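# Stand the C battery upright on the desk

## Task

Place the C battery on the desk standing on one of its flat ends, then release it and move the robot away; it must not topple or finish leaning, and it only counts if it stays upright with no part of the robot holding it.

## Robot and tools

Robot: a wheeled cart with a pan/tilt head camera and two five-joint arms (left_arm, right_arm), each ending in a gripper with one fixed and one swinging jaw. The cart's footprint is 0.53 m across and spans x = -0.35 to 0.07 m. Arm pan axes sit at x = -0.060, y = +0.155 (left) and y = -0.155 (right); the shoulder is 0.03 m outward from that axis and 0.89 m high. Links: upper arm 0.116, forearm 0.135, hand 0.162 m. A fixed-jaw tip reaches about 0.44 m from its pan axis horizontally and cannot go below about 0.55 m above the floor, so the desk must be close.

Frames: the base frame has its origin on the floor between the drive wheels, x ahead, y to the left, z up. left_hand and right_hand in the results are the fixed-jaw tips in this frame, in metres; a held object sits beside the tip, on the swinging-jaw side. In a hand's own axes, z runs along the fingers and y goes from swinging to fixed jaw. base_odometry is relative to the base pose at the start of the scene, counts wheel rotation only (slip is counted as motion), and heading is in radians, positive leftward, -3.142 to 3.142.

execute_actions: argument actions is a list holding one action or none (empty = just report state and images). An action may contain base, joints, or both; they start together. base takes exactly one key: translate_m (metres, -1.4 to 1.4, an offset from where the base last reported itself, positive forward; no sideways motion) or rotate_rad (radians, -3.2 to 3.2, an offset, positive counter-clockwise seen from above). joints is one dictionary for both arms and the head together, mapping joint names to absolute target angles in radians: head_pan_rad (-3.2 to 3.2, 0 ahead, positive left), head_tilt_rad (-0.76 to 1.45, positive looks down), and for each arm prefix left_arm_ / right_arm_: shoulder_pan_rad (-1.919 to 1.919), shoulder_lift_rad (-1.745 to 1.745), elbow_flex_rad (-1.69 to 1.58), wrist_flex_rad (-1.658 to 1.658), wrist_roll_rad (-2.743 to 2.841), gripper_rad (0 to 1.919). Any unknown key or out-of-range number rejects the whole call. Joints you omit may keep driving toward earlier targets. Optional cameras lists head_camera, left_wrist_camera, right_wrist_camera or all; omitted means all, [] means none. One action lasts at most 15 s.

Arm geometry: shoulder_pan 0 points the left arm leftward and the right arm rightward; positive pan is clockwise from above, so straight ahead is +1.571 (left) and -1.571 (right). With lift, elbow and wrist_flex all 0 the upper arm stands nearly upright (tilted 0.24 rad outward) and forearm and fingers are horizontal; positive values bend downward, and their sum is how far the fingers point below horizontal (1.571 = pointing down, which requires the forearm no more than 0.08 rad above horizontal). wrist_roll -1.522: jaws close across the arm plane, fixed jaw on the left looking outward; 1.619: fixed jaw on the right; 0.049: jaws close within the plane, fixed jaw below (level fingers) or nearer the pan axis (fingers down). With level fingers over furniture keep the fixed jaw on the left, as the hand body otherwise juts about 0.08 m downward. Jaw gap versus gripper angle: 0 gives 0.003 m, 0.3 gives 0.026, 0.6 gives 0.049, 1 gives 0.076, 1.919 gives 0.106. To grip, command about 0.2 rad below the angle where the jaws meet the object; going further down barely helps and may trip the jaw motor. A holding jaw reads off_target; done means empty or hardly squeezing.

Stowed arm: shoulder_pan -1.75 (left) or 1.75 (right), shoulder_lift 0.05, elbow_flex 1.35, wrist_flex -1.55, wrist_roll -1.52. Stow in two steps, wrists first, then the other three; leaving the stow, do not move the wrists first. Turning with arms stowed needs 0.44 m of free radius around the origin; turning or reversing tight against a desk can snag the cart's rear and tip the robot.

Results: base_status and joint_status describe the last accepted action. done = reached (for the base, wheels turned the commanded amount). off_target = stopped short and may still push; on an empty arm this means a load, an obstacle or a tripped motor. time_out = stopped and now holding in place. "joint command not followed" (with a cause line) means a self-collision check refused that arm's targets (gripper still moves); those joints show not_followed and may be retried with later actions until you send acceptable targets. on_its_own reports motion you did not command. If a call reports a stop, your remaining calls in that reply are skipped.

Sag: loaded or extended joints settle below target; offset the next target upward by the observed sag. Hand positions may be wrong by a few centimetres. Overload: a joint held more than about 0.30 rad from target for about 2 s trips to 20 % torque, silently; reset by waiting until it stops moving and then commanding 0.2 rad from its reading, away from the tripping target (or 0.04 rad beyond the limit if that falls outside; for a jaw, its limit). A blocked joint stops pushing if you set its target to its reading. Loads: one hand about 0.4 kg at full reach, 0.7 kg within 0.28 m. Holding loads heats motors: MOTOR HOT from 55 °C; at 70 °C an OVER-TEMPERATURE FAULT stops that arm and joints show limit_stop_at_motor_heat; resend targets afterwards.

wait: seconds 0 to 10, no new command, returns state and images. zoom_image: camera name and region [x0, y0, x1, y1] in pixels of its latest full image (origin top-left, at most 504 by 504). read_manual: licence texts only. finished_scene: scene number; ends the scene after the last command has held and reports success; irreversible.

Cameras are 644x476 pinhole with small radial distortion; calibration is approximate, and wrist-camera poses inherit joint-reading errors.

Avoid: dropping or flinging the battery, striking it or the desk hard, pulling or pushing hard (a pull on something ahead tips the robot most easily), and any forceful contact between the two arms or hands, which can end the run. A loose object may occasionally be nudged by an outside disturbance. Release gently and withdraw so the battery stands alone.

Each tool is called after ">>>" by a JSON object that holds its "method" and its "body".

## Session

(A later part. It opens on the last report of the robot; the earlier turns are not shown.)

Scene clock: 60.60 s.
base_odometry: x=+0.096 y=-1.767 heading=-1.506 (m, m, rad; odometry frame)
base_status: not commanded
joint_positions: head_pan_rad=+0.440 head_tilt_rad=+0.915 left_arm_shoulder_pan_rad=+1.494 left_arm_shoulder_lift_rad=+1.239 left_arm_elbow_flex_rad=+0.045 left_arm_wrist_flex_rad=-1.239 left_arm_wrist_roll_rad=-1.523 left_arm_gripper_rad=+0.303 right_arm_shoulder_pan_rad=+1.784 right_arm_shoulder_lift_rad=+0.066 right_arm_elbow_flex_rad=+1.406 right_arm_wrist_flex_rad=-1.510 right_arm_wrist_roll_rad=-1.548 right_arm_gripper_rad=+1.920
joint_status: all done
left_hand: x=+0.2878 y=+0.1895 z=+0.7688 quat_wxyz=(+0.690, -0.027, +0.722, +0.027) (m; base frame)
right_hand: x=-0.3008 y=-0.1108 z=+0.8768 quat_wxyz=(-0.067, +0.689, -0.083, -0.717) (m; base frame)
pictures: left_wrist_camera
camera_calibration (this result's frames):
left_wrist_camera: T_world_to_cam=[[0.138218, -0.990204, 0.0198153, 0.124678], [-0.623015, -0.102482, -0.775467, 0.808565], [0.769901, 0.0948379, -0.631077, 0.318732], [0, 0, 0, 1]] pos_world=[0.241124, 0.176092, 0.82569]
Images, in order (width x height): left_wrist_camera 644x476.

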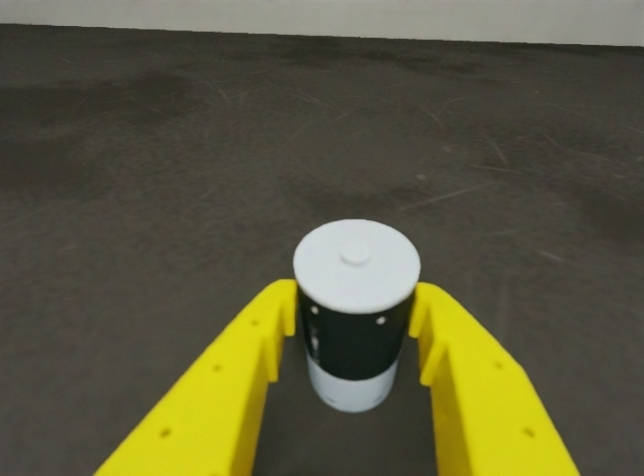

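>>> {"method": "execute_actions", "body": {"actions": [{"joints": {"left_arm_shoulder_lift_rad": 1.238}}], "cameras": ["left_wrist_camera"]}}

Scene clock: 61.20 s.
base_odometry: x=+0.096 y=-1.767 heading=-1.506 (m, m, rad; odometry frame)
base_status: not commanded
joint_positions: head_pan_rad=+0.440 head_tilt_rad=+0.915 left_arm_shoulder_pan_rad=+1.494 left_arm_shoulder_lift_rad=+1.247 left_arm_elbow_flex_rad=+0.040 left_arm_wrist_flex_rad=-1.245 left_arm_wrist_roll_rad=-1.523 left_arm_gripper_rad=+0.303 right_arm_shoulder_pan_rad=+1.784 right_arm_shoulder_lift_rad=+0.066 right_arm_elbow_flex_rad=+1.406 right_arm_wrist_flex_rad=-1.510 right_arm_wrist_roll_rad=-1.548 right_arm_gripper_rad=+1.920
joint_status: all done
left_hand: x=+0.2875 y=+0.1895 z=+0.7683 quat_wxyz=(+0.692, -0.027, +0.721, +0.027) (m; base frame)
right_hand: x=-0.3008 y=-0.1108 z=+0.8768 quat_wxyz=(-0.067, +0.689, -0.083, -0.717) (m; base frame)
pictures: left_wrist_camera
camera_calibration (this result's frames):
left_wrist_camera: T_world_to_cam=[[0.138157, -0.990208, 0.0200048, 0.12458], [-0.62064, -0.102299, -0.777393, 0.808733], [0.771828, 0.0949863, -0.628696, 0.316218], [0, 0, 0, 1]] pos_world=[0.240655, 0.176056, 0.825017]
Images, in order (width x height): left_wrist_camera 644x476.

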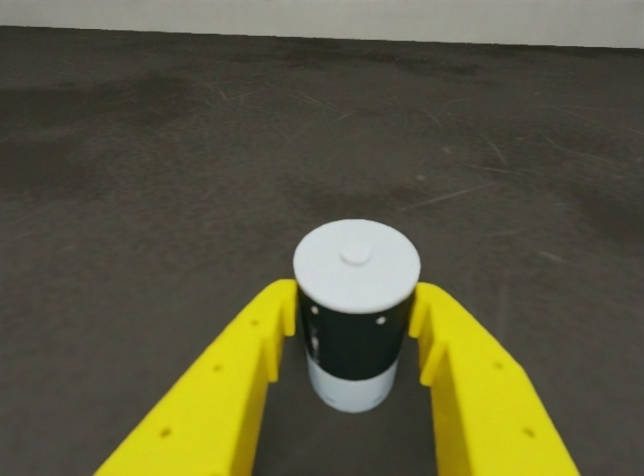

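>>> {"method": "execute_actions", "body": {"actions": [{"joints": {"left_arm_gripper_rad": 0.7, "left_arm_shoulder_lift_rad": 1.225}}], "cameras": ["head_camera", "left_wrist_camera"]}}

Scene clock: 62.23 s.
base_odometry: x=+0.096 y=-1.767 heading=-1.506 (m, m, rad; odometry frame)
base_status: not commanded
joint_positions: head_pan_rad=+0.440 head_tilt_rad=+0.915 left_arm_shoulder_pan_rad=+1.494 left_arm_shoulder_lift_rad=+1.247 left_arm_elbow_flex_rad=+0.040 left_arm_wrist_flex_rad=-1.245 left_arm_wrist_roll_rad=-1.523 left_arm_gripper_rad=+0.691 right_arm_shoulder_pan_rad=+1.784 right_arm_shoulder_lift_rad=+0.066 right_arm_elbow_flex_rad=+1.406 right_arm_wrist_flex_rad=-1.510 right_arm_wrist_roll_rad=-1.548 right_arm_gripper_rad=+1.920
joint_status: all done
left_hand: x=+0.2875 y=+0.1895 z=+0.7683 quat_wxyz=(+0.692, -0.027, +0.721, +0.027) (m; base frame)
right_hand: x=-0.3008 y=-0.1108 z=+0.8768 quat_wxyz=(-0.067, +0.689, -0.083, -0.717) (m; base frame)
pictures: head_camera, left_wrist_camera
camera_calibration (this result's frames):
head_camera: T_world_to_cam=[[0.399605, -0.916358, 0.0245765, -0.008338], [-0.733326, -0.335646, -0.591248, 0.687561], [0.550044, 0.218243, -0.806115, 0.945792], [0, 0, 0, 1]] pos_world=[-0.0126889, 0.0167237, 1.16914]
left_wrist_camera: T_world_to_cam=[[0.138157, -0.990208, 0.0200048, 0.12458], [-0.62064, -0.102299, -0.777393, 0.808733], [0.771828, 0.0949863, -0.628696, 0.316218], [0, 0, 0, 1]] pos_world=[0.240655, 0.176056, 0.825017]
Images, in order (width x height): head_camera 644x476, left_wrist_camera 644x476.

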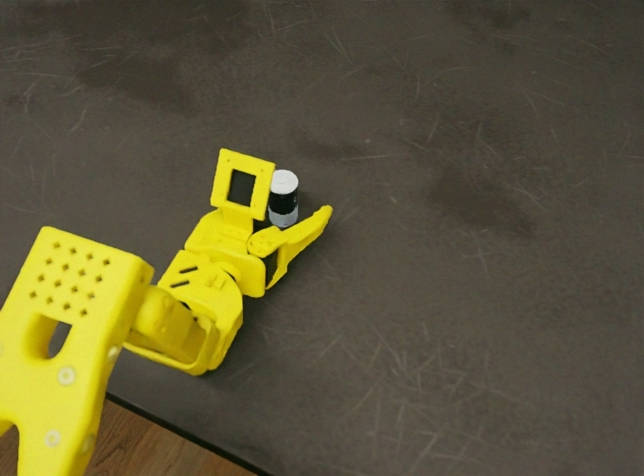

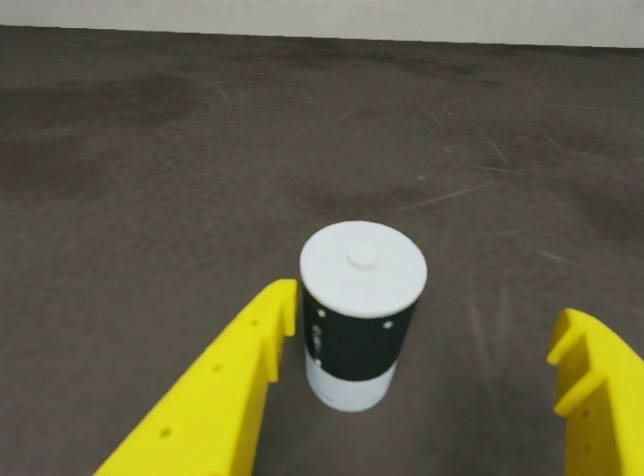

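>>> {"method": "execute_actions", "body": {"actions": [{"base": {"translate_m": -0.3}, "joints": {"left_arm_shoulder_pan_rad": 1.45, "head_tilt_rad": 0.65, "head_pan_rad": 0.25}}], "cameras": ["head_camera"]}}

Scene clock: 65.00 s.
base_odometry: x=+0.077 y=-1.469 heading=-1.508 (m, m, rad; odometry frame)
base_status: done
joint_positions: head_pan_rad=+0.260 head_tilt_rad=+0.664 left_arm_shoulder_pan_rad=+1.457 left_arm_shoulder_lift_rad=+1.247 left_arm_elbow_flex_rad=+0.039 left_arm_wrist_flex_rad=-1.245 left_arm_wrist_roll_rad=-1.523 left_arm_gripper_rad=+0.692 right_arm_shoulder_pan_rad=+1.784 right_arm_shoulder_lift_rad=+0.066 right_arm_elbow_flex_rad=+1.406 right_arm_wrist_flex_rad=-1.510 right_arm_wrist_roll_rad=-1.548 right_arm_gripper_rad=+1.920
joint_status: all done
left_hand: x=+0.2862 y=+0.2023 z=+0.7686 quat_wxyz=(+0.691, -0.041, +0.720, +0.040) (m; base frame)
right_hand: x=-0.3008 y=-0.1108 z=+0.8768 quat_wxyz=(-0.067, +0.689, -0.083, -0.717) (m; base frame)
pictures: head_camera
camera_calibration (this result's frames):
head_camera: T_world_to_cam=[[0.224011, -0.974444, 0.0166616, -0.00748083], [-0.615408, -0.154689, -0.772881, 0.902162], [0.755706, 0.16288, -0.634333, 0.757737], [0, 0, 0, 1]] pos_world=[-0.0157531, 0.00884444, 1.17805]
Images, in order (width x height): head_camera 644x476.

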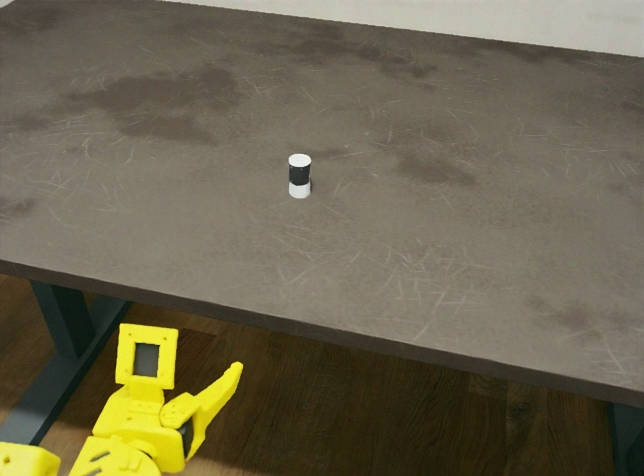

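The battery stands on its flat end, and the robot is clear of the desk.

>>> {"method": "finished_scene", "body": {"scene": 1}}

The scene is finished: the task was done.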